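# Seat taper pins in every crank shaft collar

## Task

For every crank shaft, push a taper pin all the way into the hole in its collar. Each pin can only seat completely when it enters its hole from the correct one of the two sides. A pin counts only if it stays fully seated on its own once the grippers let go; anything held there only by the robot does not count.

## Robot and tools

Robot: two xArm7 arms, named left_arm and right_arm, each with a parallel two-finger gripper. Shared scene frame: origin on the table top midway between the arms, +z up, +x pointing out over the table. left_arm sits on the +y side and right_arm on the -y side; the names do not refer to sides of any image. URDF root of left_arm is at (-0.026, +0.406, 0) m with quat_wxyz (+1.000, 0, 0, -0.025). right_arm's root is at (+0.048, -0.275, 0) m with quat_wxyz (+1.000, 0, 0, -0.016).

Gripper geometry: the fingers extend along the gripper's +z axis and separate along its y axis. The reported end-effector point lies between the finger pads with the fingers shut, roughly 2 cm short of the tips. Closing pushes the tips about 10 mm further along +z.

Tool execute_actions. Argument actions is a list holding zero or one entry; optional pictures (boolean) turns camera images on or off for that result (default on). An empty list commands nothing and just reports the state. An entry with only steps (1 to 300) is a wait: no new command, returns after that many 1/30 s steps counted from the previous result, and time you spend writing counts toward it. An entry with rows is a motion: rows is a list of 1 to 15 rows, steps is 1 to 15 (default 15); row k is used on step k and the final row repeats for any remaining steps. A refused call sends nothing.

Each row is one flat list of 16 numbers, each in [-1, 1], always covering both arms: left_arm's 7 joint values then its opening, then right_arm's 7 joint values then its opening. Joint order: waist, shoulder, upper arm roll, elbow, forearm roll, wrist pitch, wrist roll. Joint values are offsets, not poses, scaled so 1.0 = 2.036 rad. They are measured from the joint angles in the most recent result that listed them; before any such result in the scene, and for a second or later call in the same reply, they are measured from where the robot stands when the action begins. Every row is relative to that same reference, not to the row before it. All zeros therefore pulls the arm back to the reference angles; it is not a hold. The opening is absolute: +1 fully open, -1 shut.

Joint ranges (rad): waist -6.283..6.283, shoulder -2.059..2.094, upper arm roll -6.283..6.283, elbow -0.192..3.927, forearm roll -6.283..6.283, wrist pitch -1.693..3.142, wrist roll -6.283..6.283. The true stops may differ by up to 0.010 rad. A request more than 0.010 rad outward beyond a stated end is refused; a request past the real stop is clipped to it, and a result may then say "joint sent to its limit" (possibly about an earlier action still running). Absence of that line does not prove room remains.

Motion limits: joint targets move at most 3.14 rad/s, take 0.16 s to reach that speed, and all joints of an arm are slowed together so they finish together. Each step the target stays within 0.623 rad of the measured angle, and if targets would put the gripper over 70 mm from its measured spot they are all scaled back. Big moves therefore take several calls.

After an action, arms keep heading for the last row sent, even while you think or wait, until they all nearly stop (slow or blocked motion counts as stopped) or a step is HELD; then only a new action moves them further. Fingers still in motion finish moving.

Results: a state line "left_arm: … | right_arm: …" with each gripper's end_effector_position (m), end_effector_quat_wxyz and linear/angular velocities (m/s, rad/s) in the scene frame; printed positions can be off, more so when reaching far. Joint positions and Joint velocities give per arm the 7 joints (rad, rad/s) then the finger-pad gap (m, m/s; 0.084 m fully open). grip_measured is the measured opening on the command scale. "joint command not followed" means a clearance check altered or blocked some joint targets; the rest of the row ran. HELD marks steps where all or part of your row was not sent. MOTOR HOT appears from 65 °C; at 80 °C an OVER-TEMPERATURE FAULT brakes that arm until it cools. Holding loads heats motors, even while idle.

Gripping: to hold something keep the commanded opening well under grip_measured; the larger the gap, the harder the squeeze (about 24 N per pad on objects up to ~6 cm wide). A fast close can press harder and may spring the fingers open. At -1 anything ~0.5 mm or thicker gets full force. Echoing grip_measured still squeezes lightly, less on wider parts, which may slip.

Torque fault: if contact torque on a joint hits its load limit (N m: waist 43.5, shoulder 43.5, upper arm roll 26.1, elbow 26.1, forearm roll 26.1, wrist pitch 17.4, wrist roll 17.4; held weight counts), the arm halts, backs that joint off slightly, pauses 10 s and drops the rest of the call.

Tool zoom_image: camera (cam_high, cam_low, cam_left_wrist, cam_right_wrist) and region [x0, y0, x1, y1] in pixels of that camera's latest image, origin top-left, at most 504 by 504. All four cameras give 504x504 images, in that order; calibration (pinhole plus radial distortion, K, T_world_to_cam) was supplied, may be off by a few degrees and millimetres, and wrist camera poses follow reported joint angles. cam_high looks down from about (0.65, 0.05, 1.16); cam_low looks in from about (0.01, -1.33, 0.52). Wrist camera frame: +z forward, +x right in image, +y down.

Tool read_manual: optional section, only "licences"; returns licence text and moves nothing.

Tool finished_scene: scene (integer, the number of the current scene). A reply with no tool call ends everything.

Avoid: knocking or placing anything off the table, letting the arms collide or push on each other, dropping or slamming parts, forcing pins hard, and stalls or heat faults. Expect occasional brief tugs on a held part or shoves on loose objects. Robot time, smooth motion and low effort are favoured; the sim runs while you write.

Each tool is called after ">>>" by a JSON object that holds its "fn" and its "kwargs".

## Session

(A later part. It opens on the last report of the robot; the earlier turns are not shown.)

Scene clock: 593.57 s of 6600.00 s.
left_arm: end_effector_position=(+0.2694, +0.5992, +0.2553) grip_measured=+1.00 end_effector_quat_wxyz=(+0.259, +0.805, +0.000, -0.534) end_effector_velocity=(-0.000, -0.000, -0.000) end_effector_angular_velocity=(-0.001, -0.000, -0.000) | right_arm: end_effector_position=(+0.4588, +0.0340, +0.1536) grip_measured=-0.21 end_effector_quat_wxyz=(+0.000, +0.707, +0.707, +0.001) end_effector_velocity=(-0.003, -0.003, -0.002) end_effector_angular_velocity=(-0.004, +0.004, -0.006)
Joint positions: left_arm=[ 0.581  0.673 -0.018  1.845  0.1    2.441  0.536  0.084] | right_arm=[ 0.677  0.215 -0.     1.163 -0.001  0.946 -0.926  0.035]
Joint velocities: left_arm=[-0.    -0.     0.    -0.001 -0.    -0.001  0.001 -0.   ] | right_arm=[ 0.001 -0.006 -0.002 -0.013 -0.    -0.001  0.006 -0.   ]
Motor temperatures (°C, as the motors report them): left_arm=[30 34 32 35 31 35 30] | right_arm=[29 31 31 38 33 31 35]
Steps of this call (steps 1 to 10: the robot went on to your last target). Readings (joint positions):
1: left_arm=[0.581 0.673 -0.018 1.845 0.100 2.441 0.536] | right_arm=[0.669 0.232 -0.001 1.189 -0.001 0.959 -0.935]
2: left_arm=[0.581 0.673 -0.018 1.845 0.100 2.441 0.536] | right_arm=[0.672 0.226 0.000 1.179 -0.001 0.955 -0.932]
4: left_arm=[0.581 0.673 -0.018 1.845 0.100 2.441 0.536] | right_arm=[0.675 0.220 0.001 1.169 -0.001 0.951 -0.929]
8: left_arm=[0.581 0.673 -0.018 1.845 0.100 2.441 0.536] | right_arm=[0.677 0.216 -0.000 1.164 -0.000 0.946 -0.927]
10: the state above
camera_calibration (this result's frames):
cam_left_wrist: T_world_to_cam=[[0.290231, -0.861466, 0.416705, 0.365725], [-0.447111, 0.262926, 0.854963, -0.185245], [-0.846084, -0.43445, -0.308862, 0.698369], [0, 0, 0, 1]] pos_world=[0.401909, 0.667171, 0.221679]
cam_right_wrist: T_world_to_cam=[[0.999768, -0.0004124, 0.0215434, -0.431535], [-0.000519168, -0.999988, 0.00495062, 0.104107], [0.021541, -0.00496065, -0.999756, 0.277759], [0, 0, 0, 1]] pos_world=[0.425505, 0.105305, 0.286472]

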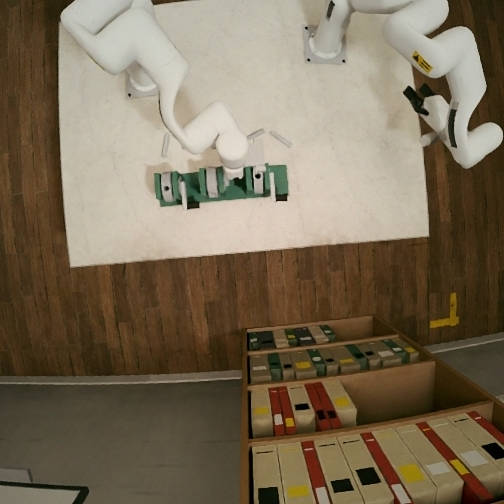

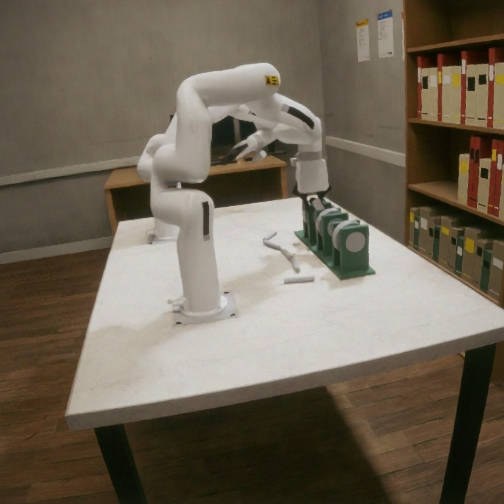

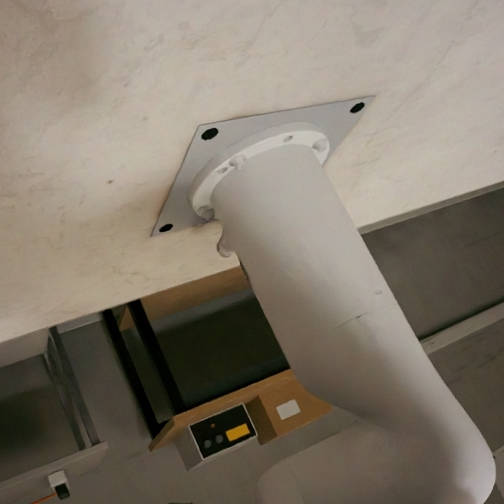

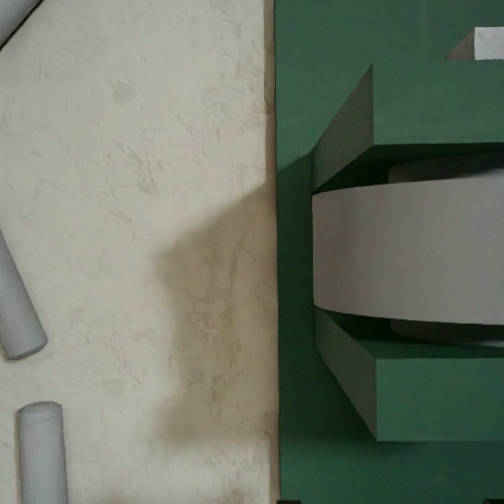

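>>> {"fn": "execute_actions", "kwargs": {"actions": [{"rows": [
[0,0,0,0,0,0,0,1, 0.0019,-0.0015,0,-0.0071,0,-0.0055,0.0019,-0.2],
[0,0,0,0,0,0,0,1, 0.0038,-0.0030,0,-0.0142,0,-0.0110,0.0039,-0.2],
[0,0,0,0,0,0,0,1, 0.0057,-0.0044,0,-0.0213,0,-0.0165,0.0058,-0.2],
[0,0,0,0,0,0,0,1, 0.0077,-0.0059,0,-0.0284,0,-0.0220,0.0077,-0.2],
[0,0,0,0,0,0,0,1, 0.0096,-0.0074,0,-0.0354,0,-0.0274,0.0096,-0.2],
[0,0,0,0,0,0,0,1, 0.0115,-0.0089,0,-0.0425,0,-0.0329,0.0116,-0.2],
[0,0,0,0,0,0,0,1, 0.0134,-0.0103,0,-0.0496,0,-0.0384,0.0135,-0.2],
[0,0,0,0,0,0,0,1, 0.0153,-0.0118,0,-0.0567,0,-0.0439,0.0154,-0.2]], "steps": 15}], "pictures": false}}

>>> {"fn": "execute_actions", "kwargs": {"actions": [{"steps": 5}]}}

>>> {"fn": "zoom_image", "kwargs": {"camera": "cam_low", "region": [250, 150, 370, 270]}}

Scene clock: 605.93 s of 6600.00 s.
left_arm: end_effector_position=(+0.2694, +0.5992, +0.2553) grip_measured=+1.00 end_effector_quat_wxyz=(+0.259, +0.805, +0.000, -0.534) end_effector_velocity=(+0.000, +0.000, -0.000) end_effector_angular_velocity=(+0.002, -0.002, +0.000) | right_arm: end_effector_position=(+0.4328, +0.0334, +0.1275) grip_measured=-0.22 end_effector_quat_wxyz=(+0.000, +0.707, +0.708, -0.001) end_effector_velocity=(+0.004, -0.004, +0.001) end_effector_angular_velocity=(+0.013, -0.019, -0.019)
Joint positions: left_arm=[ 0.581  0.673 -0.018  1.845  0.1    2.441  0.536  0.084] | right_arm=[ 0.707  0.192 -0.     1.05  -0.     0.86  -0.896  0.035]
Joint velocities: left_arm=[ 0.     0.     0.     0.001 -0.    -0.001 -0.001 -0.   ] | right_arm=[ 0.001 -0.015 -0.012 -0.021  0.    -0.029  0.009 -0.   ]
Motor temperatures (°C, as the motors report them): left_arm=[30 34 32 35 31 35 30] | right_arm=[29 31 31 38 33 31 35]
Steps of this call (steps 1 to 30: the robot went on to your last target; steps 31 to 90: nothing new was sent; then 8.87 s passed at rest; steps 91 to 105: all 15 steps of this action). Readings (joint positions):
91: left_arm=[0.581 0.673 -0.018 1.845 0.100 2.441 0.536] | right_arm=[0.677 0.215 -0.001 1.161 -0.001 0.946 -0.926]
92: left_arm=[0.581 0.673 -0.018 1.845 0.100 2.441 0.536] | right_arm=[0.678 0.214 -0.001 1.158 -0.001 0.942 -0.925]
94: left_arm=[0.581 0.673 -0.018 1.845 0.100 2.441 0.536] | right_arm=[0.682 0.210 -0.002 1.142 -0.001 0.929 -0.920]
98: left_arm=[0.581 0.673 -0.018 1.845 0.100 2.441 0.536] | right_arm=[0.696 0.201 -0.001 1.091 -0.001 0.891 -0.907]
105: the state above

Scene clock: 606.10 s of 6600.00 s.
left_arm: end_effector_position=(+0.2694, +0.5992, +0.2553) grip_measured=+1.00 end_effector_quat_wxyz=(+0.259, +0.805, +0.000, -0.534) end_effector_velocity=(+0.000, +0.000, +0.000) end_effector_angular_velocity=(+0.000, -0.001, -0.000) | right_arm: end_effector_position=(+0.4328, +0.0334, +0.1273) grip_measured=-0.22 end_effector_quat_wxyz=(+0.000, +0.707, +0.707, -0.000) end_effector_velocity=(-0.002, +0.001, -0.002) end_effector_angular_velocity=(-0.000, +0.000, +0.004)
Joint positions: left_arm=[ 0.581  0.673 -0.018  1.845  0.1    2.441  0.536  0.084] | right_arm=[ 0.708  0.192 -0.001  1.048 -0.     0.857 -0.895  0.035]
Joint velocities: left_arm=[-0.    -0.001  0.     0.     0.    -0.     0.001  0.   ] | right_arm=[ 0.003 -0.     0.001 -0.005 -0.    -0.005 -0.    -0.   ]
Motor temperatures (°C, as the motors report them): left_arm=[30 34 32 35 31 35 30] | right_arm=[29 31 31 38 33 31 35]
Steps of this call (steps 1 to 5: the robot went on to your last target). Readings (joint positions):
1: left_arm=[0.581 0.673 -0.018 1.845 0.100 2.441 0.536] | right_arm=[0.707 0.192 -0.000 1.049 -0.000 0.859 -0.896]
2: left_arm=[0.581 0.673 -0.018 1.845 0.100 2.441 0.536] | right_arm=[0.708 0.192 -0.001 1.049 -0.000 0.858 -0.895]
4: left_arm=[0.581 0.673 -0.018 1.845 0.100 2.441 0.536] | right_arm=[0.708 0.192 -0.001 1.048 -0.000 0.858 -0.895]
5: the state above
camera_calibration (this result's frames):
cam_left_wrist: T_world_to_cam=[[0.290231, -0.861466, 0.416705, 0.365725], [-0.447111, 0.262926, 0.854963, -0.185246], [-0.846084, -0.43445, -0.308862, 0.698369], [0, 0, 0, 1]] pos_world=[0.401909, 0.667171, 0.221679]
cam_right_wrist: T_world_to_cam=[[0.999804, -0.000825304, 0.0197946, -0.40471], [-0.000949003, -0.99998, 0.00624054, 0.103642], [0.0197891, -0.0062581, -0.999785, 0.252834], [0, 0, 0, 1]] pos_world=[0.399726, 0.104888, 0.260144]

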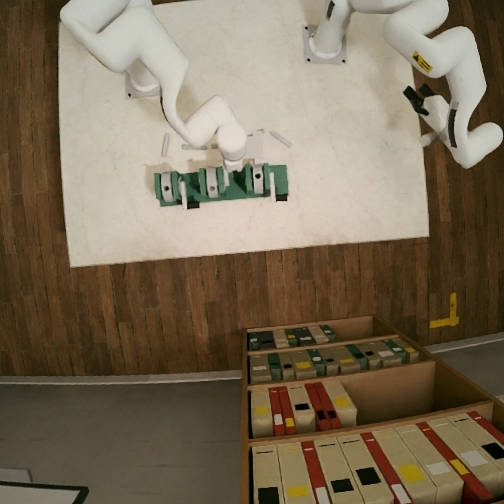

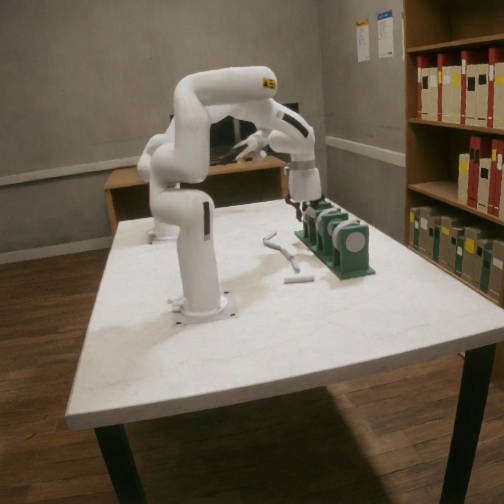

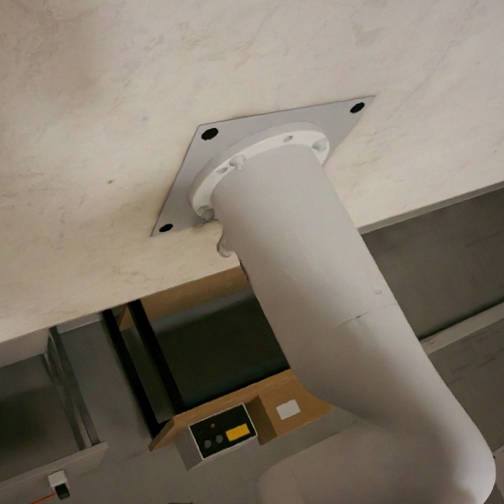

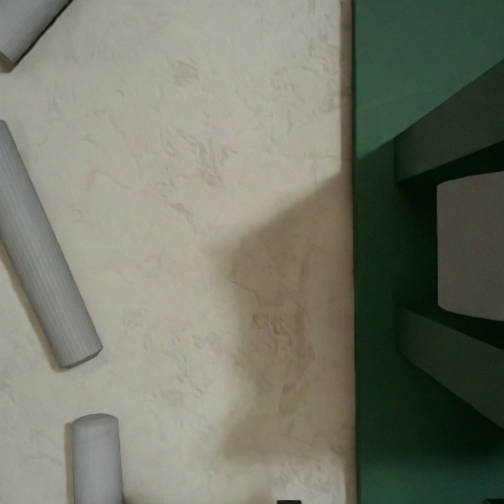

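Region (250, 150, 370, 270) of cam_low's 504x504 image, scaled by 4.200, with more detail than that image has.

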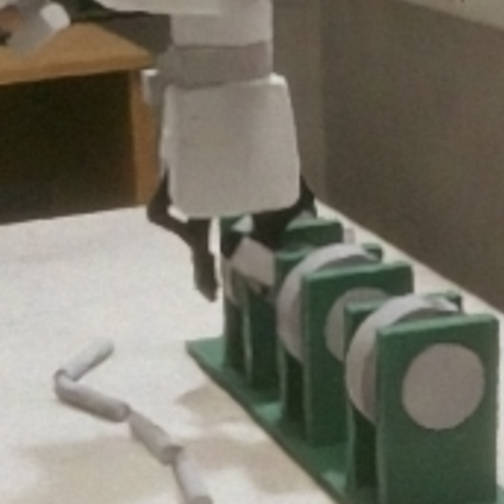

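>>> {"fn": "execute_actions", "kwargs": {"actions": [{"rows": [
[0,0,0,0,0,0,0,1, 0.0005,-0.0120,0,0.0090,0,0.0207,0.0005,-0.2],
[0,0,0,0,0,0,0,1, 0.0010,-0.0240,0,0.0180,0,0.0414,0.0010,-0.2],
[0,0,0,0,0,0,0,1, 0.0016,-0.0359,0,0.0268,0,0.0622,0.0017,-0.2],
[0,0,0,0,0,0,0,1, 0.0016,-0.0359,0,0.0268,0,0.0622,0.0017,-0.2],
[0,0,0,0,0,0,0,1, 0.0016,-0.0359,0,0.0268,0,0.0622,0.0017,-0.2],
[0,0,0,0,0,0,0,1, 0.0016,-0.0359,0,0.0268,0,0.0622,0.0017,-0.2],
[0,0,0,0,0,0,0,1, 0.0016,-0.0359,0,0.0268,0,0.0622,0.0017,-0.2],
[0,0,0,0,0,0,0,1, 0.0016,-0.0359,0,0.0268,0,0.0622,0.0017,-0.2],
[0,0,0,0,0,0,0,1, 0.0016,-0.0359,0,0.0268,0,0.0622,0.0017,-0.2],
[0,0,0,0,0,0,0,1, 0.0016,-0.0359,0,0.0268,0,0.0622,0.0017,-0.6],
[0,0,0,0,0,0,0,1, 0.0016,-0.0359,0,0.0268,0,0.0622,0.0017,-1]], "steps": 15}], "pictures": false}}

>>> {"fn": "execute_actions", "kwargs": {"actions": [{"steps": 8}], "pictures": false}}

Scene clock: 625.33 s of 6600.00 s.
left_arm: end_effector_position=(+0.2694, +0.5992, +0.2553) grip_measured=+1.00 end_effector_quat_wxyz=(+0.259, +0.805, +0.000, -0.534) end_effector_velocity=(-0.000, +0.000, +0.000) end_effector_angular_velocity=(+0.000, +0.000, +0.000) | right_arm: end_effector_position=(+0.4300, +0.0332, +0.1739) grip_measured=-1.00 end_effector_quat_wxyz=(+0.000, +0.707, +0.707, -0.001) end_effector_velocity=(+0.003, +0.002, +0.010) end_effector_angular_velocity=(+0.009, -0.010, +0.001)
Joint positions: left_arm=[ 0.581  0.673 -0.018  1.845  0.1    2.441  0.536  0.084] | right_arm=[ 0.711  0.12  -0.     1.101 -0.     0.983 -0.892  0.   ]
Joint velocities: left_arm=[ 0.    -0.001  0.     0.     0.     0.001 -0.    -0.   ] | right_arm=[-0.    -0.011 -0.     0.014  0.     0.011 -0.003  0.   ]
Motor temperatures (°C, as the motors report them): left_arm=[30 34 32 35 31 35 30] | right_arm=[29 31 31 38 33 31 35]
Steps of this call (steps 1 to 15: the robot went on to your last target; steps 16 to 90: nothing new was sent; then 15.73 s passed at rest; steps 91 to 105: all 15 steps of this action). Readings (joint positions):
91: left_arm=[0.581 0.673 -0.018 1.845 0.100 2.441 0.536] | right_arm=[0.708 0.191 -0.000 1.048 -0.001 0.857 -0.895]
92: left_arm=[0.581 0.673 -0.018 1.845 0.100 2.441 0.536] | right_arm=[0.708 0.189 -0.000 1.050 -0.001 0.863 -0.895]
94: left_arm=[0.581 0.673 -0.018 1.845 0.100 2.441 0.536] | right_arm=[0.709 0.169 -0.000 1.065 -0.000 0.904 -0.894]
98: left_arm=[0.581 0.673 -0.018 1.845 0.100 2.441 0.536] | right_arm=[0.711 0.123 -0.000 1.100 -0.000 0.966 -0.892]
105: the state above

Scene clock: 625.60 s of 6600.00 s.
left_arm: end_effector_position=(+0.2694, +0.5992, +0.2553) grip_measured=+1.00 end_effector_quat_wxyz=(+0.259, +0.805, +0.000, -0.534) end_effector_velocity=(+0.000, +0.000, -0.000) end_effector_angular_velocity=(+0.001, -0.000, -0.000) | right_arm: end_effector_position=(+0.4304, +0.0335, +0.1750) grip_measured=-1.00 end_effector_quat_wxyz=(+0.000, +0.707, +0.707, -0.000) end_effector_velocity=(+0.001, +0.000, +0.001) end_effector_angular_velocity=(+0.001, -0.002, -0.001)
Joint positions: left_arm=[ 0.581  0.673 -0.018  1.845  0.1    2.441  0.536  0.084] | right_arm=[ 0.711  0.119 -0.001  1.102 -0.     0.984 -0.892  0.   ]
Joint velocities: left_arm=[ 0.     0.001  0.     0.001  0.    -0.001 -0.    -0.   ] | right_arm=[-0.    -0.    -0.001  0.002 -0.     0.001  0.     0.   ]
Motor temperatures (°C, as the motors report them): left_arm=[30 34 32 35 31 35 30] | right_arm=[29 31 31 38 33 31 35]
Steps of this call (steps 1 to 8: the robot went on to your last target). Readings (joint positions):
1: left_arm=[0.581 0.673 -0.018 1.845 0.100 2.441 0.536] | right_arm=[0.711 0.120 -0.000 1.101 -0.000 0.983 -0.892]
2: left_arm=[0.581 0.673 -0.018 1.845 0.100 2.441 0.536] | right_arm=[0.711 0.119 -0.000 1.102 -0.000 0.983 -0.892]
4: left_arm=[0.581 0.673 -0.018 1.845 0.100 2.441 0.536] | right_arm=[0.711 0.119 -0.000 1.102 -0.000 0.984 -0.892]
8: the state above

>>> {"fn": "execute_actions", "kwargs": {"actions": [{"rows": [
[0,0,0,0,0,0,0,1, 0,0.0034,0,-0.0031,0,-0.0065,0,-1],
[0,0,0,0,0,0,0,1, 0,0.0068,0,-0.0062,0,-0.0131,0,-1],
[0,0,0,0,0,0,0,1, 0,0.0102,0,-0.0093,0,-0.0196,0,-1],
[0,0,0,0,0,0,0,1, 0,0.0136,0,-0.0124,0,-0.0262,0,-1],
[0,0,0,0,0,0,0,1, 0,0.0170,0,-0.0155,0,-0.0327,0,-1],
[0,0,0,0,0,0,0,1, 0,0.0203,0,-0.0186,0,-0.0392,0,-1],
[0,0,0,0,0,0,0,1, 0,0.0237,0,-0.0217,0,-0.0458,0,-1],
[0,0,0,0,0,0,0,1, 0,0.0271,0,-0.0248,0,-0.0523,0,-1],
[0,0,0,0,0,0,0,1, 0,0.0305,0,-0.0279,0,-0.0589,0,-1],
[0,0,0,0,0,0,0,1, 0,0.0339,0,-0.0310,0,-0.0654,0,-1]], "steps": 15}], "pictures": false}}

>>> {"fn": "execute_actions", "kwargs": {"actions": [{"steps": 8}], "pictures": false}}

Scene clock: 635.73 s of 6600.00 s.
left_arm: end_effector_position=(+0.2694, +0.5992, +0.2553) grip_measured=+1.00 end_effector_quat_wxyz=(+0.259, +0.805, +0.000, -0.534) end_effector_velocity=(-0.000, -0.000, -0.000) end_effector_angular_velocity=(-0.002, +0.004, +0.000) | right_arm: end_effector_position=(+0.4299, +0.0330, +0.1271) grip_measured=-1.00 end_effector_quat_wxyz=(+0.000, +0.707, +0.707, -0.002) end_effector_velocity=(+0.010, +0.006, -0.007) end_effector_angular_velocity=(+0.028, -0.035, -0.001)
Joint positions: left_arm=[ 0.581  0.673 -0.018  1.845  0.1    2.441  0.536  0.084] | right_arm=[ 0.711  0.186 -0.001  1.04  -0.001  0.857 -0.892  0.   ]
Joint velocities: left_arm=[ 0.     0.002 -0.    -0.001 -0.     0.001 -0.001 -0.   ] | right_arm=[-0.003  0.018  0.    -0.011 -0.    -0.074 -0.001  0.   ]
Motor temperatures (°C, as the motors report them): left_arm=[30 34 32 35 31 35 30] | right_arm=[29 30 31 38 33 31 35]
Steps of this call (steps 1 to 15: the robot went on to your last target; steps 16 to 90: nothing new was sent; then 6.63 s passed at rest; steps 91 to 105: all 15 steps of this action). Readings (joint positions):
91: left_arm=[0.581 0.673 -0.018 1.845 0.100 2.441 0.536] | right_arm=[0.711 0.119 -0.001 1.103 -0.000 0.983 -0.892]
92: left_arm=[0.581 0.673 -0.018 1.845 0.100 2.441 0.536] | right_arm=[0.711 0.120 -0.001 1.101 -0.000 0.979 -0.892]
94: left_arm=[0.581 0.673 -0.018 1.845 0.100 2.441 0.536] | right_arm=[0.711 0.127 -0.001 1.095 -0.000 0.963 -0.892]
98: left_arm=[0.581 0.673 -0.018 1.845 0.100 2.441 0.536] | right_arm=[0.711 0.153 -0.000 1.071 -0.000 0.918 -0.892]
105: the state above

Scene clock: 636.00 s of 6600.00 s.
left_arm: end_effector_position=(+0.2694, +0.5992, +0.2553) grip_measured=+1.00 end_effector_quat_wxyz=(+0.259, +0.805, +0.000, -0.534) end_effector_velocity=(+0.000, +0.000, -0.001) end_effector_angular_velocity=(+0.000, +0.001, +0.000) | right_arm: end_effector_position=(+0.4309, +0.0338, +0.1269) grip_measured=-1.00 end_effector_quat_wxyz=(+0.000, +0.707, +0.707, +0.001) end_effector_velocity=(+0.001, -0.001, -0.001) end_effector_angular_velocity=(+0.000, -0.001, -0.004)
Joint positions: left_arm=[ 0.581  0.673 -0.018  1.845  0.1    2.441  0.536  0.084] | right_arm=[ 0.711  0.187 -0.001  1.04  -0.001  0.851 -0.892  0.   ]
Joint velocities: left_arm=[-0.     0.002  0.     0.001  0.    -0.    -0.001  0.   ] | right_arm=[-0.001  0.003 -0.002 -0.001  0.001 -0.005 -0.     0.   ]
Motor temperatures (°C, as the motors report them): left_arm=[30 34 32 35 31 35 30] | right_arm=[29 30 31 38 33 31 35]
Steps of this call (steps 1 to 8: the robot went on to your last target). Readings (joint positions):
1: left_arm=[0.581 0.673 -0.018 1.845 0.100 2.441 0.536] | right_arm=[0.711 0.186 -0.001 1.040 -0.001 0.855 -0.892]
2: left_arm=[0.581 0.673 -0.018 1.845 0.100 2.441 0.536] | right_arm=[0.711 0.187 -0.001 1.041 -0.001 0.854 -0.892]
4: left_arm=[0.581 0.673 -0.018 1.845 0.100 2.441 0.536] | right_arm=[0.711 0.187 -0.001 1.040 -0.001 0.852 -0.892]
8: the state above

>>> {"fn": "execute_actions", "kwargs": {"actions": [{"rows": [
[0,0,0,0,0,0,0,1, 0,-0.0339,0,0.0310,0,0.0654,0,-1],
[0,0,0,0,0,0,0,1, 0,-0.0339,0,0.0310,0,0.0654,0,-1],
[0,0,0,0,0,0,0,1, 0,-0.0339,0,0.0310,0,0.0654,0,-1],
[0,0,0,0,0,0,0,1, 0,-0.0339,0,0.0310,0,0.0654,0,-1],
[0,0,0,0,0,0,0,1, 0,-0.0339,0,0.0310,0,0.0654,0,-1],
[0,0,0,0,0,0,0,1, -0.1772,-0.2166,0,0.1077,0,0.3253,0.5944,1]], "steps": 15}], "pictures": false}}

>>> {"fn": "execute_actions", "kwargs": {"actions": [{"steps": 25}]}}

Scene clock: 647.57 s of 6600.00 s.
left_arm: end_effector_position=(+0.2694, +0.5992, +0.2553) grip_measured=+1.00 end_effector_quat_wxyz=(+0.259, +0.805, +0.000, -0.534) end_effector_velocity=(-0.000, -0.000, -0.000) end_effector_angular_velocity=(-0.001, +0.002, -0.000) | right_arm: end_effector_position=(+0.4519, -0.0357, +0.2508) grip_measured=+0.40 end_effector_quat_wxyz=(+0.000, +0.841, +0.541, +0.001) end_effector_velocity=(+0.021, -0.277, +0.308) end_effector_angular_velocity=(-0.001, +0.011, -1.870)
Joint positions: left_arm=[ 0.581  0.673 -0.018  1.845  0.1    2.441  0.536  0.084] | right_arm=[ 0.568 -0.022 -0.001  1.158 -0.001  1.177 -0.607  0.061]
Joint velocities: left_arm=[-0.     0.001 -0.    -0.001 -0.    -0.     0.    -0.   ] | right_arm=[-0.537 -0.573  0.007  0.243  0.001  0.827  1.339  0.169]
Motor temperatures (°C, as the motors report them): left_arm=[30 34 32 35 31 35 30] | right_arm=[29 30 31 38 33 31 35]
Steps of this call (steps 1 to 15: the robot went on to your last target; steps 16 to 90: nothing new was sent; then 8.07 s passed at rest; steps 91 to 105: all 15 steps of this action). Readings (joint positions):
91: left_arm=[0.581 0.673 -0.018 1.845 0.100 2.441 0.536] | right_arm=[0.711 0.188 -0.001 1.040 -0.000 0.851 -0.892]
92: left_arm=[0.581 0.673 -0.018 1.845 0.100 2.441 0.536] | right_arm=[0.711 0.185 -0.001 1.041 -0.001 0.858 -0.892]
94: left_arm=[0.581 0.673 -0.018 1.845 0.100 2.441 0.536] | right_arm=[0.711 0.166 -0.001 1.058 -0.001 0.904 -0.892]
98: left_arm=[0.581 0.673 -0.018 1.845 0.100 2.441 0.536] | right_arm=[0.699 0.114 0.002 1.102 -0.000 0.981 -0.866]
105: the state above

Scene clock: 648.40 s of 6600.00 s.
left_arm: end_effector_position=(+0.2694, +0.5992, +0.2553) grip_measured=+1.00 end_effector_quat_wxyz=(+0.259, +0.805, +0.000, -0.534) end_effector_velocity=(-0.000, -0.000, +0.000) end_effector_angular_velocity=(-0.000, +0.000, -0.000) | right_arm: end_effector_position=(+0.4278, -0.1495, +0.3693) grip_measured=+1.00 end_effector_quat_wxyz=(+0.000, +1.000, +0.001, -0.001) end_effector_velocity=(-0.000, -0.003, +0.004) end_effector_angular_velocity=(+0.003, -0.006, -0.019)
Joint positions: left_arm=[ 0.581  0.673 -0.018  1.845  0.1    2.441  0.536  0.084] | right_arm=[ 0.351 -0.253 -0.     1.259 -0.     1.513  0.317  0.084]
Joint velocities: left_arm=[ 0.    -0.001 -0.    -0.001  0.     0.     0.    -0.   ] | right_arm=[-0.003 -0.007 -0.004  0.005 -0.     0.006  0.012 -0.   ]
Motor temperatures (°C, as the motors report them): left_arm=[30 34 32 35 31 35 30] | right_arm=[29 30 31 38 33 31 35]
Steps of this call (steps 1 to 25: the robot went on to your last target). Readings (joint positions):
1: left_arm=[0.581 0.673 -0.018 1.845 0.100 2.441 0.536] | right_arm=[0.550 -0.041 -0.001 1.166 -0.001 1.204 -0.561]
2: left_arm=[0.581 0.673 -0.018 1.845 0.100 2.441 0.536] | right_arm=[0.532 -0.059 -0.002 1.174 -0.001 1.231 -0.512]
4: left_arm=[0.581 0.673 -0.018 1.845 0.100 2.441 0.536] | right_arm=[0.498 -0.096 -0.002 1.190 -0.001 1.284 -0.403]
8: left_arm=[0.581 0.673 -0.018 1.845 0.100 2.441 0.536] | right_arm=[0.434 -0.165 -0.001 1.220 -0.001 1.384 -0.129]
25: the state above
camera_calibration (this result's frames):
cam_left_wrist: T_world_to_cam=[[0.290231, -0.861466, 0.416705, 0.365724], [-0.447111, 0.262926, 0.854963, -0.185246], [-0.846084, -0.43445, -0.308861, 0.698369], [0, 0, 0, 1]] pos_world=[0.401909, 0.667171, 0.221678]
cam_right_wrist: T_world_to_cam=[[0.00100169, -0.999783, 0.0208101, -0.12706], [-0.999978, -0.00086511, 0.00657127, 0.495934], [-0.00655184, -0.0208163, -0.999762, 0.502806], [0, 0, 0, 1]] pos_world=[0.499344, -0.116137, 0.502071]

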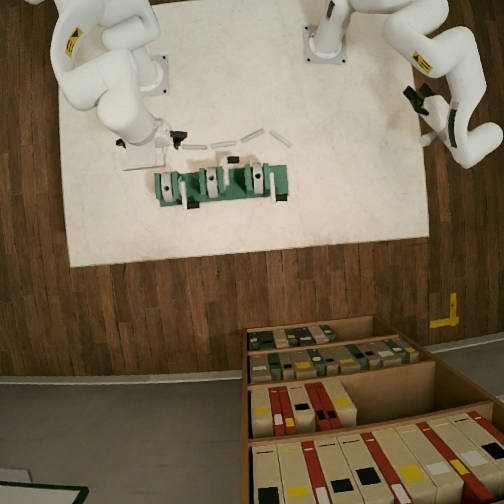

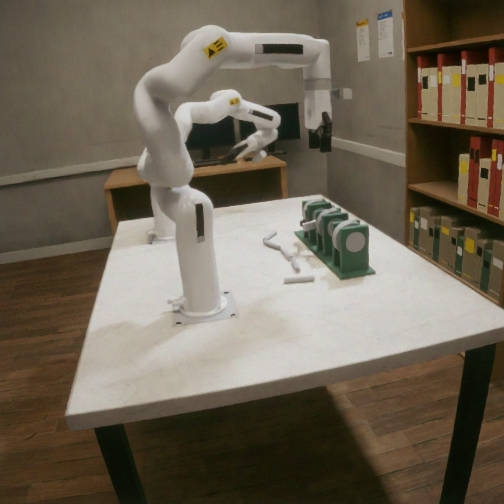

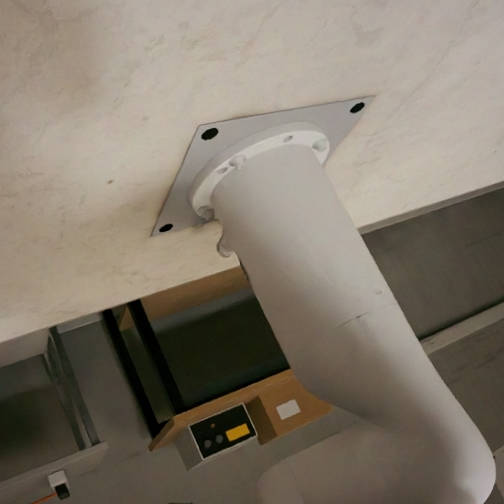

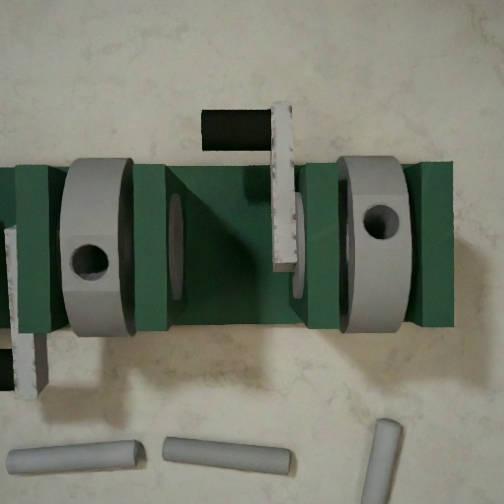

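>>> {"fn": "execute_actions", "kwargs": {"actions": [{"rows": [[0,0,0,0,0,0,0,1, -0.0066,0.3706,0,0.1970,0,-0.0513,-0.7771,0.4]], "steps": 15}], "pictures": false}}

>>> {"fn": "execute_actions", "kwargs": {"actions": [{"steps": 25}], "pictures": false}}

Scene clock: 723.77 s of 6600.00 s.
left_arm: end_effector_position=(+0.2694, +0.5992, +0.2553) grip_measured=+1.00 end_effector_quat_wxyz=(+0.259, +0.805, +0.000, -0.534) end_effector_velocity=(+0.000, +0.000, -0.000) end_effector_angular_velocity=(+0.000, +0.000, +0.000) | right_arm: end_effector_position=(+0.5323, -0.1200, +0.2552) grip_measured=+0.39 end_effector_quat_wxyz=(+0.001, +0.953, +0.293, -0.079) end_effector_velocity=(+0.165, +0.045, -0.322) end_effector_angular_velocity=(+0.182, +0.462, +1.943)
Joint positions: left_arm=[ 0.581  0.673 -0.018  1.845  0.1    2.441  0.536  0.084] | right_arm=[ 0.342  0.247 -0.     1.53  -0.     1.442 -0.288  0.061]
Joint velocities: left_arm=[-0.     0.002 -0.     0.001 -0.    -0.    -0.    -0.   ] | right_arm=[-0.016  1.039  0.002  0.521  0.    -0.135 -1.982 -0.   ]
Motor temperatures (°C, as the motors report them): left_arm=[30 34 32 35 31 35 30] | right_arm=[29 30 31 39 33 31 35]
Steps of this call (steps 1 to 30: the robot went on to your last target; steps 31 to 90: nothing new was sent; then 71.87 s passed at rest; steps 91 to 105: all 15 steps of this action). Readings (joint positions):
91: left_arm=[0.581 0.673 -0.018 1.845 0.100 2.441 0.536] | right_arm=[0.350 -0.253 -0.001 1.260 -0.000 1.513 0.318]
92: left_arm=[0.581 0.673 -0.018 1.845 0.100 2.441 0.536] | right_arm=[0.350 -0.249 -0.001 1.264 -0.000 1.512 0.311]
94: left_arm=[0.581 0.673 -0.018 1.845 0.100 2.441 0.536] | right_arm=[0.349 -0.204 -0.001 1.298 -0.000 1.504 0.261]
98: left_arm=[0.581 0.673 -0.018 1.845 0.100 2.441 0.536] | right_arm=[0.346 -0.025 -0.000 1.397 -0.000 1.477 0.086]
105: the state above

Scene clock: 724.60 s of 6600.00 s.
left_arm: end_effector_position=(+0.2694, +0.5992, +0.2553) grip_measured=+1.00 end_effector_quat_wxyz=(+0.259, +0.805, +0.000, -0.534) end_effector_velocity=(+0.000, +0.000, +0.000) end_effector_angular_velocity=(+0.001, -0.001, +0.000) | right_arm: end_effector_position=(+0.5663, -0.1114, +0.1702) grip_measured=+0.39 end_effector_quat_wxyz=(-0.057, +0.702, +0.701, -0.111) end_effector_velocity=(-0.000, -0.000, -0.002) end_effector_angular_velocity=(+0.000, +0.003, +0.004)
Joint positions: left_arm=[ 0.581  0.673 -0.018  1.845  0.1    2.441  0.536  0.084] | right_arm=[ 0.337  0.501 -0.     1.66  -0.     1.408 -1.264  0.061]
Joint velocities: left_arm=[-0.    -0.001  0.    -0.    -0.    -0.001 -0.001 -0.   ] | right_arm=[ 0.     0.003 -0.001 -0.001  0.    -0.001 -0.005 -0.   ]
Motor temperatures (°C, as the motors report them): left_arm=[30 34 32 35 31 35 30] | right_arm=[29 30 31 39 33 31 35]
Steps of this call (steps 1 to 25: the robot went on to your last target). Readings (joint positions):
1: left_arm=[0.581 0.673 -0.018 1.845 0.100 2.441 0.536] | right_arm=[0.341 0.281 -0.000 1.547 -0.000 1.438 -0.357]
2: left_arm=[0.581 0.673 -0.018 1.845 0.100 2.441 0.536] | right_arm=[0.340 0.314 -0.000 1.564 -0.000 1.433 -0.432]
4: left_arm=[0.581 0.673 -0.018 1.845 0.100 2.441 0.536] | right_arm=[0.339 0.375 -0.000 1.595 -0.000 1.425 -0.604]
8: left_arm=[0.581 0.673 -0.018 1.845 0.100 2.441 0.536] | right_arm=[0.338 0.462 -0.000 1.637 -0.000 1.414 -0.982]
25: the state above

>>> {"fn": "execute_actions", "kwargs": {"actions": []}}

Scene clock: 741.87 s of 6600.00 s.
left_arm: end_effector_position=(+0.2694, +0.5992, +0.2553) grip_measured=+1.00 end_effector_quat_wxyz=(+0.259, +0.805, +0.000, -0.534) end_effector_velocity=(+0.000, +0.000, -0.000) end_effector_angular_velocity=(+0.001, +0.001, +0.000) | right_arm: end_effector_position=(+0.5662, -0.1114, +0.1699) grip_measured=+0.39 end_effector_quat_wxyz=(-0.057, +0.702, +0.702, -0.111) end_effector_velocity=(-0.000, +0.001, -0.000) end_effector_angular_velocity=(+0.001, -0.000, -0.000)
Joint positions: left_arm=[ 0.581  0.673 -0.018  1.845  0.1    2.441  0.536  0.084] | right_arm=[ 0.337  0.502 -0.     1.66  -0.     1.408 -1.265  0.061]
Joint velocities: left_arm=[ 0.     0.002  0.     0.002  0.001  0.001 -0.     0.   ] | right_arm=[ 0.001  0.     0.001 -0.     0.001 -0.001  0.001  0.   ]
Motor temperatures (°C, as the motors report them): left_arm=[30 34 32 35 31 35 30] | right_arm=[29 31 31 39 33 31 35]
Steps of this call (steps 1 to 30: the robot went on to your last target; steps 31 to 90: nothing new was sent; then 14.27 s passed at rest). Readings (joint positions):
1: left_arm=[0.581 0.673 -0.018 1.845 0.100 2.441 0.536] | right_arm=[0.337 0.501 -0.000 1.660 -0.000 1.408 -1.264]
2: left_arm=[0.581 0.673 -0.018 1.845 0.100 2.441 0.536] | right_arm=[0.337 0.501 -0.000 1.660 -0.000 1.408 -1.265]
4: left_arm=[0.581 0.673 -0.018 1.845 0.100 2.441 0.536] | right_arm=[0.337 0.501 -0.000 1.660 -0.000 1.408 -1.265]
8: left_arm=[0.581 0.673 -0.018 1.845 0.100 2.441 0.536] | right_arm=[0.337 0.501 -0.000 1.660 -0.000 1.408 -1.265]
90: the state above
All arms were judged still, so your last target was given up. Only a new action makes them travel on or press farther. Fingers that are still opening or closing keep moving.
camera_calibration (this result's frames):
cam_left_wrist: T_world_to_cam=[[0.290231, -0.861466, 0.416705, 0.365724], [-0.447111, 0.262926, 0.854963, -0.185246], [-0.846084, -0.43445, -0.308862, 0.698369], [0, 0, 0, 1]] pos_world=[0.401909, 0.667171, 0.221679]
cam_right_wrist: T_world_to_cam=[[0.976255, -0.00871525, -0.216449, -0.486531], [0.00899671, -0.996697, 0.0807098, -0.0591632], [-0.216437, -0.0807407, -0.972952, 0.4127], [0, 0, 0, 1]] pos_world=[0.564834, -0.0298863, 0.301004]

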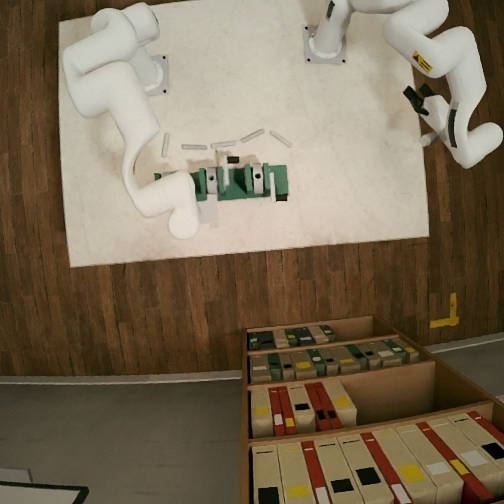

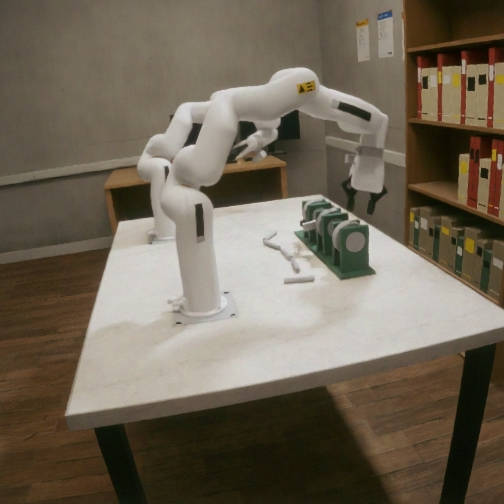

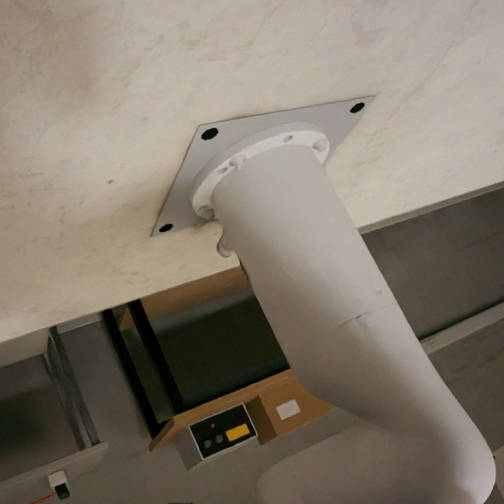

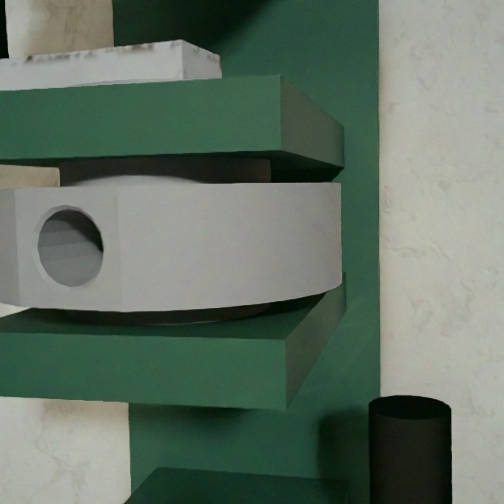

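>>> {"fn": "execute_actions", "kwargs": {"actions": [{"rows": [[0,0,0,0,0,0,0,1, 0,0.0439,0,-0.0541,0,-0.098,0,0.4]], "steps": 15}]}}

Scene clock: 745.93 s of 6600.00 s.
left_arm: end_effector_position=(+0.2694, +0.5992, +0.2553) grip_measured=+1.00 end_effector_quat_wxyz=(+0.259, +0.805, +0.000, -0.534) end_effector_velocity=(-0.000, -0.000, -0.001) end_effector_angular_velocity=(-0.002, +0.003, +0.000) | right_arm: end_effector_position=(+0.5677, -0.1110, +0.0882) grip_measured=+0.39 end_effector_quat_wxyz=(-0.056, +0.702, +0.702, -0.109) end_effector_velocity=(-0.001, -0.000, -0.010) end_effector_angular_velocity=(+0.001, -0.002, +0.001)
Joint positions: left_arm=[ 0.581  0.673 -0.018  1.845  0.1    2.441  0.536  0.084] | right_arm=[ 0.337  0.588 -0.     1.554 -0.     1.211 -1.265  0.061]
Joint velocities: left_arm=[ 0.     0.001  0.    -0.002 -0.     0.     0.     0.   ] | right_arm=[-0.     0.008  0.001 -0.018  0.    -0.027 -0.001 -0.   ]
Motor temperatures (°C, as the motors report them): left_arm=[30 34 32 35 31 35 30] | right_arm=[29 31 31 39 33 31 35]
Steps of this call (steps 1 to 90: nothing new was sent; then 0.57 s passed at rest; steps 91 to 105: all 15 steps of this action). Readings (joint positions):
91: left_arm=[0.581 0.673 -0.018 1.845 0.100 2.441 0.536] | right_arm=[0.337 0.502 -0.000 1.659 -0.000 1.408 -1.265]
92: left_arm=[0.581 0.673 -0.018 1.845 0.100 2.441 0.536] | right_arm=[0.337 0.503 -0.000 1.657 -0.000 1.401 -1.265]
94: left_arm=[0.581 0.673 -0.018 1.845 0.100 2.441 0.536] | right_arm=[0.337 0.519 -0.000 1.637 -0.000 1.353 -1.265]
98: left_arm=[0.581 0.673 -0.018 1.845 0.100 2.441 0.536] | right_arm=[0.337 0.582 -0.000 1.561 -0.001 1.246 -1.265]
105: the state above
camera_calibration (this result's frames):
cam_left_wrist: T_world_to_cam=[[0.290231, -0.861466, 0.416705, 0.365724], [-0.447111, 0.262926, 0.854963, -0.185246], [-0.846084, -0.43445, -0.308862, 0.698369], [0, 0, 0, 1]] pos_world=[0.401909, 0.667171, 0.221679]
cam_right_wrist: T_world_to_cam=[[0.977231, -0.00840481, -0.212011, -0.506487], [0.00863069, -0.996814, 0.0792988, -0.0518614], [-0.212002, -0.0793231, -0.974045, 0.331332], [0, 0, 0, 1]] pos_world=[0.565645, -0.0296708, 0.219464]

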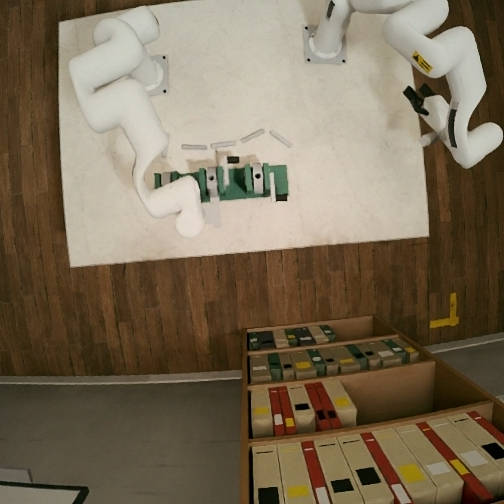

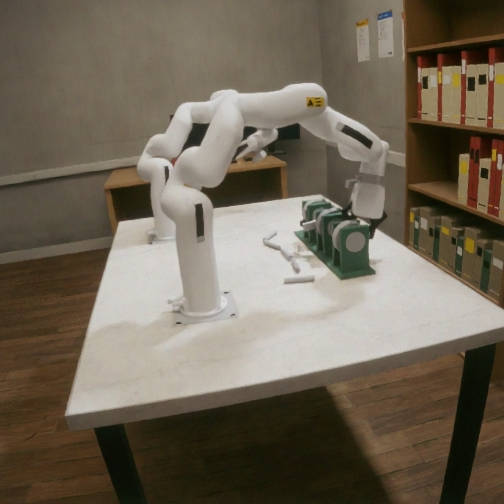

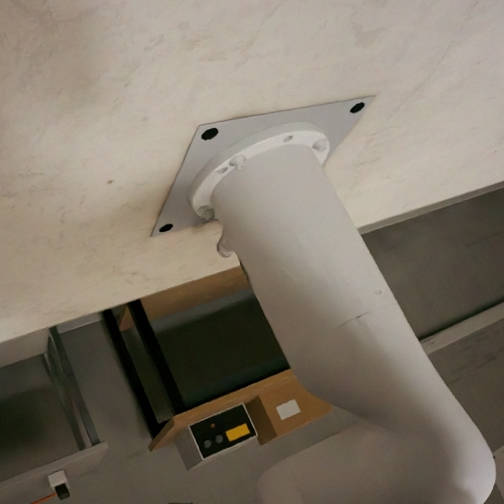

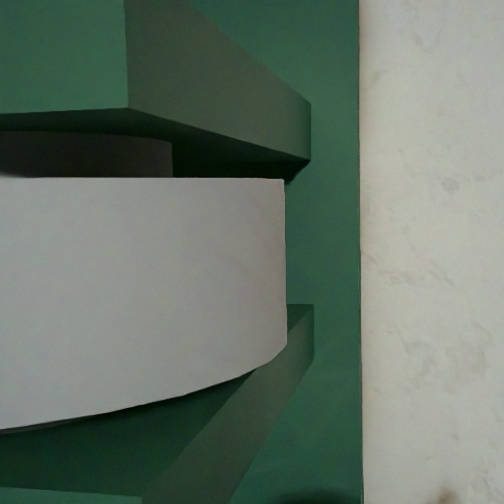

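>>> {"fn": "execute_actions", "kwargs": {"actions": [{"rows": [[0,0,0,0,0,0,0,1, 0,0,0,0,0,0,0,0.1],[0,0,0,0,0,0,0,1, 0,0,0,0,0,0,0,-0.1],[0,0,0,0,0,0,0,1, 0,0,0,0,0,0,0,-0.25],[0,0,0,0,0,0,0,1, 0,0,0,0,0,0,0,-0.35],[0,0,0,0,0,0,0,1, 0,0,0,0,0,0,0,-0.42],[0,0,0,0,0,0,0,1, 0,0,0,0,0,0,0,-0.5],[0,0,0,0,0,0,0,1, 0,0,0,0,0,0,0,-0.6]], "steps": 15}], "pictures": false}}

Scene clock: 752.60 s of 6600.00 s.
left_arm: end_effector_position=(+0.2694, +0.5992, +0.2553) grip_measured=+1.00 end_effector_quat_wxyz=(+0.259, +0.805, +0.000, -0.534) end_effector_velocity=(-0.000, +0.000, -0.000) end_effector_angular_velocity=(-0.001, +0.001, -0.000) | right_arm: end_effector_position=(+0.5660, -0.1109, +0.0872) grip_measured=-0.47 end_effector_quat_wxyz=(-0.058, +0.701, +0.702, -0.111) end_effector_velocity=(+0.001, -0.001, +0.001) end_effector_angular_velocity=(+0.000, -0.003, -0.004)
Joint positions: left_arm=[ 0.581  0.673 -0.018  1.845  0.1    2.441  0.536  0.084] | right_arm=[ 0.338  0.588  0.     1.551 -0.     1.214 -1.265  0.024]
Joint velocities: left_arm=[ 0.     0.001  0.    -0.     0.     0.     0.001 -0.   ] | right_arm=[-0.     0.    -0.002  0.002  0.001 -0.001  0.001 -0.   ]
Motor temperatures (°C, as the motors report them): left_arm=[30 34 32 35 31 35 30] | right_arm=[29 31 31 39 33 31 35]
Steps of this call (steps 1 to 15: the robot went on to your last target; steps 16 to 90: nothing new was sent; then 3.17 s passed at rest; steps 91 to 105: all 15 steps of this action). Readings (joint positions):
91: left_arm=[0.581 0.673 -0.018 1.845 0.100 2.441 0.536] | right_arm=[0.337 0.591 -0.000 1.550 -0.000 1.209 -1.265]
92: left_arm=[0.581 0.673 -0.018 1.845 0.100 2.441 0.536] | right_arm=[0.337 0.590 -0.000 1.550 -0.000 1.210 -1.265]
94: left_arm=[0.581 0.673 -0.018 1.845 0.100 2.441 0.536] | right_arm=[0.337 0.589 -0.000 1.552 -0.000 1.211 -1.265]
98: left_arm=[0.581 0.673 -0.018 1.845 0.100 2.441 0.536] | right_arm=[0.338 0.588 0.000 1.551 -0.000 1.214 -1.265]
105: the state above

>>> {"fn": "execute_actions", "kwargs": {"actions": [{"rows": [[0,0,0,0,0,0,0,1, 0,-0.004,0,0.0064,0,0.0103,0,-0.6],[0,0,0,0,0,0,0,1, -0.0005,-0.0078,0,0.0129,0,0.0206,0,-0.6]], "steps": 15}]}}

Scene clock: 758.67 s of 6600.00 s.
left_arm: end_effector_position=(+0.2694, +0.5992, +0.2553) grip_measured=+1.00 end_effector_quat_wxyz=(+0.259, +0.805, +0.000, -0.534) end_effector_velocity=(+0.000, +0.000, +0.001) end_effector_angular_velocity=(+0.002, -0.003, +0.001) | right_arm: end_effector_position=(+0.5684, -0.1111, +0.1042) grip_measured=-0.47 end_effector_quat_wxyz=(-0.057, +0.702, +0.701, -0.110) end_effector_velocity=(-0.000, +0.000, +0.002) end_effector_angular_velocity=(+0.001, +0.001, +0.001)
Joint positions: left_arm=[ 0.581  0.673 -0.018  1.845  0.1    2.441  0.536  0.084] | right_arm=[ 0.337  0.573 -0.     1.578 -0.     1.254 -1.265  0.024]
Joint velocities: left_arm=[-0.    -0.003  0.     0.001 -0.001 -0.    -0.001 -0.   ] | right_arm=[ 0.    -0.004  0.     0.002  0.001  0.006 -0.     0.   ]
Motor temperatures (°C, as the motors report them): left_arm=[30 34 32 35 31 35 30] | right_arm=[29 31 31 40 33 31 35]
Steps of this call (steps 1 to 15: the robot went on to your last target; steps 16 to 90: nothing new was sent; then 2.57 s passed at rest; steps 91 to 105: all 15 steps of this action). Readings (joint positions):
91: left_arm=[0.581 0.673 -0.018 1.845 0.100 2.441 0.536] | right_arm=[0.337 0.588 -0.000 1.554 -0.000 1.215 -1.265]
92: left_arm=[0.581 0.673 -0.018 1.845 0.100 2.441 0.536] | right_arm=[0.337 0.587 -0.000 1.556 -0.000 1.219 -1.265]
94: left_arm=[0.581 0.673 -0.018 1.845 0.100 2.441 0.536] | right_arm=[0.337 0.581 -0.000 1.568 -0.001 1.236 -1.265]
98: left_arm=[0.581 0.673 -0.018 1.845 0.100 2.441 0.536] | right_arm=[0.337 0.573 -0.000 1.576 -0.000 1.252 -1.265]
105: the state above
camera_calibration (this result's frames):
cam_left_wrist: T_world_to_cam=[[0.290231, -0.861466, 0.416705, 0.365724], [-0.447111, 0.262926, 0.854963, -0.185245], [-0.846084, -0.43445, -0.308862, 0.698369], [0, 0, 0, 1]] pos_world=[0.401909, 0.667171, 0.221679]
cam_right_wrist: T_world_to_cam=[[0.976442, -0.00914653, -0.215586, -0.503084], [0.0083851, -0.996738, 0.0802661, -0.0532516], [-0.215617, -0.0801829, -0.97318, 0.348908], [0, 0, 0, 1]] pos_world=[0.56691, -0.0297029, 0.235367]

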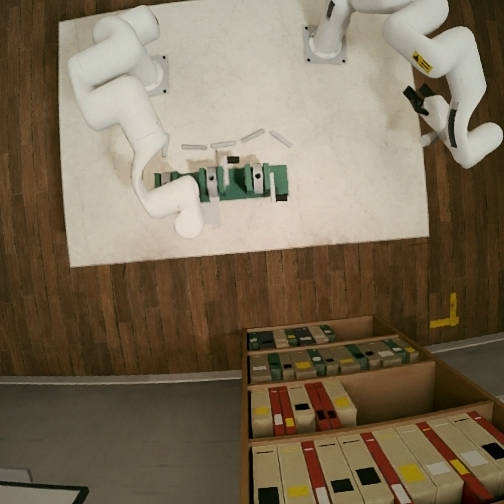

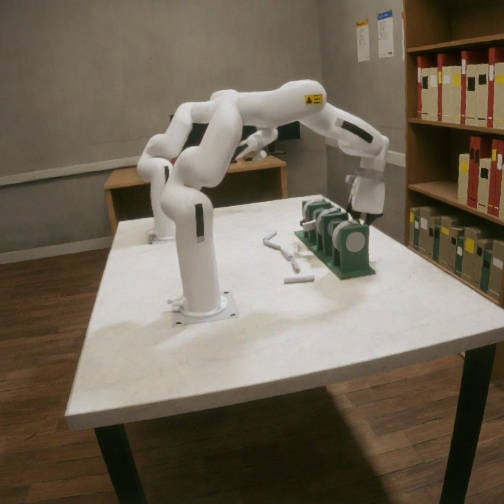

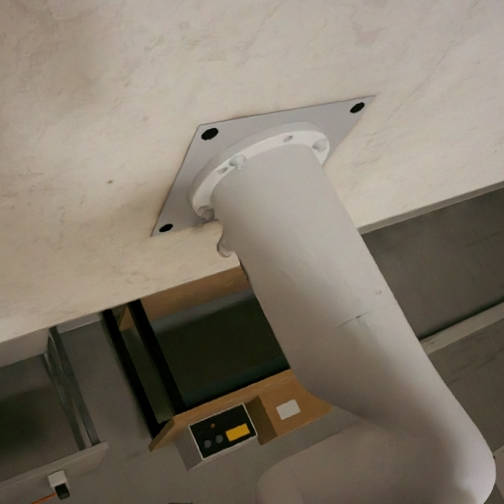

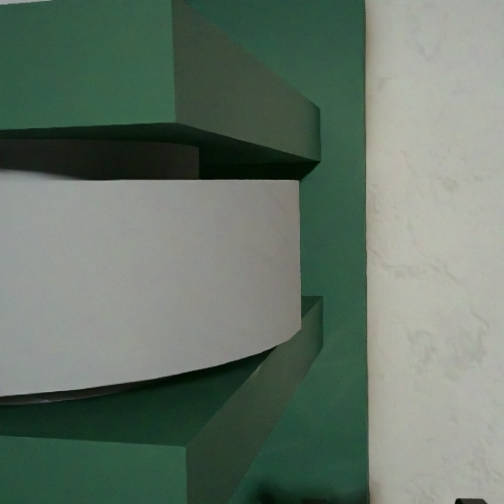

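>>> {"fn": "execute_actions", "kwargs": {"actions": [{"rows": [[0,0,0,0,0,0,0,1, 0,0,0,0,0,0,0,-0.3],[0,0,0,0,0,0,0,1, 0,0,0,0,0,0,0,0.0],[0,0,0,0,0,0,0,1, 0,0,0,0,0,0,0,0.4],[0,0,0,0,0,0,0,1, 0,0,0,0,0,0,0,0.4],[0,0,0,0,0,0,0,1, 0,0,0,0,0,0,0,0.4],[0,0,0,0,0,0,0,1, 0,0,0,0,0,0,0,0.4],[0,0,0,0,0,0,0,1, 0,0,0,0,0,0,0,0.4],[0,0,0,0,0,0,0,1, 0,-0.0354,0,0.0403,0,0.0756,0,0.4]], "steps": 15}], "pictures": false}}

>>> {"fn": "execute_actions", "kwargs": {"actions": [{"steps": 15}], "pictures": false}}

Scene clock: 764.53 s of 6600.00 s.
left_arm: end_effector_position=(+0.2694, +0.5992, +0.2553) grip_measured=+1.00 end_effector_quat_wxyz=(+0.259, +0.805, +0.000, -0.534) end_effector_velocity=(+0.000, +0.000, -0.000) end_effector_angular_velocity=(+0.002, -0.002, -0.000) | right_arm: end_effector_position=(+0.5713, -0.1103, +0.1684) grip_measured=+0.39 end_effector_quat_wxyz=(-0.053, +0.703, +0.702, -0.102) end_effector_velocity=(+0.002, -0.001, +0.140) end_effector_angular_velocity=(+0.019, -0.061, -0.001)
Joint positions: left_arm=[ 0.581  0.673 -0.018  1.845  0.1    2.441  0.536  0.084] | right_arm=[ 0.336  0.503 -0.     1.657 -0.     1.385 -1.265  0.061]
Joint velocities: left_arm=[ 0.     0.    -0.     0.002  0.    -0.001 -0.     0.   ] | right_arm=[-0.001 -0.159 -0.002  0.157  0.     0.252 -0.002 -0.   ]
Motor temperatures (°C, as the motors report them): left_arm=[30 34 32 35 31 35 30] | right_arm=[29 31 31 40 33 31 35]
Steps of this call (steps 1 to 15: the robot went on to your last target; steps 16 to 90: nothing new was sent; then 2.37 s passed at rest; steps 91 to 105: all 15 steps of this action). Readings (joint positions):
91: left_arm=[0.581 0.673 -0.018 1.845 0.100 2.441 0.536] | right_arm=[0.337 0.572 0.000 1.578 -0.000 1.255 -1.265]
92: left_arm=[0.581 0.673 -0.018 1.845 0.100 2.441 0.536] | right_arm=[0.337 0.572 -0.000 1.580 -0.000 1.253 -1.265]
94: left_arm=[0.581 0.673 -0.018 1.845 0.100 2.441 0.536] | right_arm=[0.336 0.571 -0.001 1.583 -0.000 1.252 -1.265]
98: left_arm=[0.581 0.673 -0.018 1.845 0.100 2.441 0.536] | right_arm=[0.336 0.571 -0.000 1.580 -0.000 1.253 -1.265]
105: the state above

Scene clock: 765.03 s of 6600.00 s.
left_arm: end_effector_position=(+0.2694, +0.5992, +0.2553) grip_measured=+1.00 end_effector_quat_wxyz=(+0.259, +0.805, +0.000, -0.534) end_effector_velocity=(-0.000, -0.000, -0.000) end_effector_angular_velocity=(-0.002, +0.001, -0.000) | right_arm: end_effector_position=(+0.5665, -0.1118, +0.1701) grip_measured=+0.39 end_effector_quat_wxyz=(-0.057, +0.702, +0.701, -0.110) end_effector_velocity=(+0.001, -0.001, +0.002) end_effector_angular_velocity=(+0.000, -0.004, -0.001)
Joint positions: left_arm=[ 0.581  0.673 -0.018  1.845  0.1    2.441  0.536  0.084] | right_arm=[ 0.336  0.501 -0.     1.66  -0.     1.408 -1.265  0.061]
Joint velocities: left_arm=[-0.     0.001 -0.    -0.    -0.     0.     0.001  0.   ] | right_arm=[-0.    -0.001 -0.002  0.002 -0.     0.    -0.    -0.   ]
Motor temperatures (°C, as the motors report them): left_arm=[30 34 32 35 31 35 30] | right_arm=[29 31 31 40 33 31 35]
Steps of this call (steps 1 to 15: the robot went on to your last target). Readings (joint positions):
1: left_arm=[0.581 0.673 -0.018 1.845 0.100 2.441 0.536] | right_arm=[0.336 0.500 -0.000 1.660 -0.000 1.392 -1.265]
2: left_arm=[0.581 0.673 -0.018 1.845 0.100 2.441 0.536] | right_arm=[0.336 0.500 -0.000 1.660 -0.000 1.397 -1.265]
4: left_arm=[0.581 0.673 -0.018 1.845 0.100 2.441 0.536] | right_arm=[0.336 0.502 -0.000 1.657 -0.000 1.403 -1.265]
8: left_arm=[0.581 0.673 -0.018 1.845 0.100 2.441 0.536] | right_arm=[0.337 0.503 -0.000 1.658 -0.000 1.407 -1.265]
15: the state above


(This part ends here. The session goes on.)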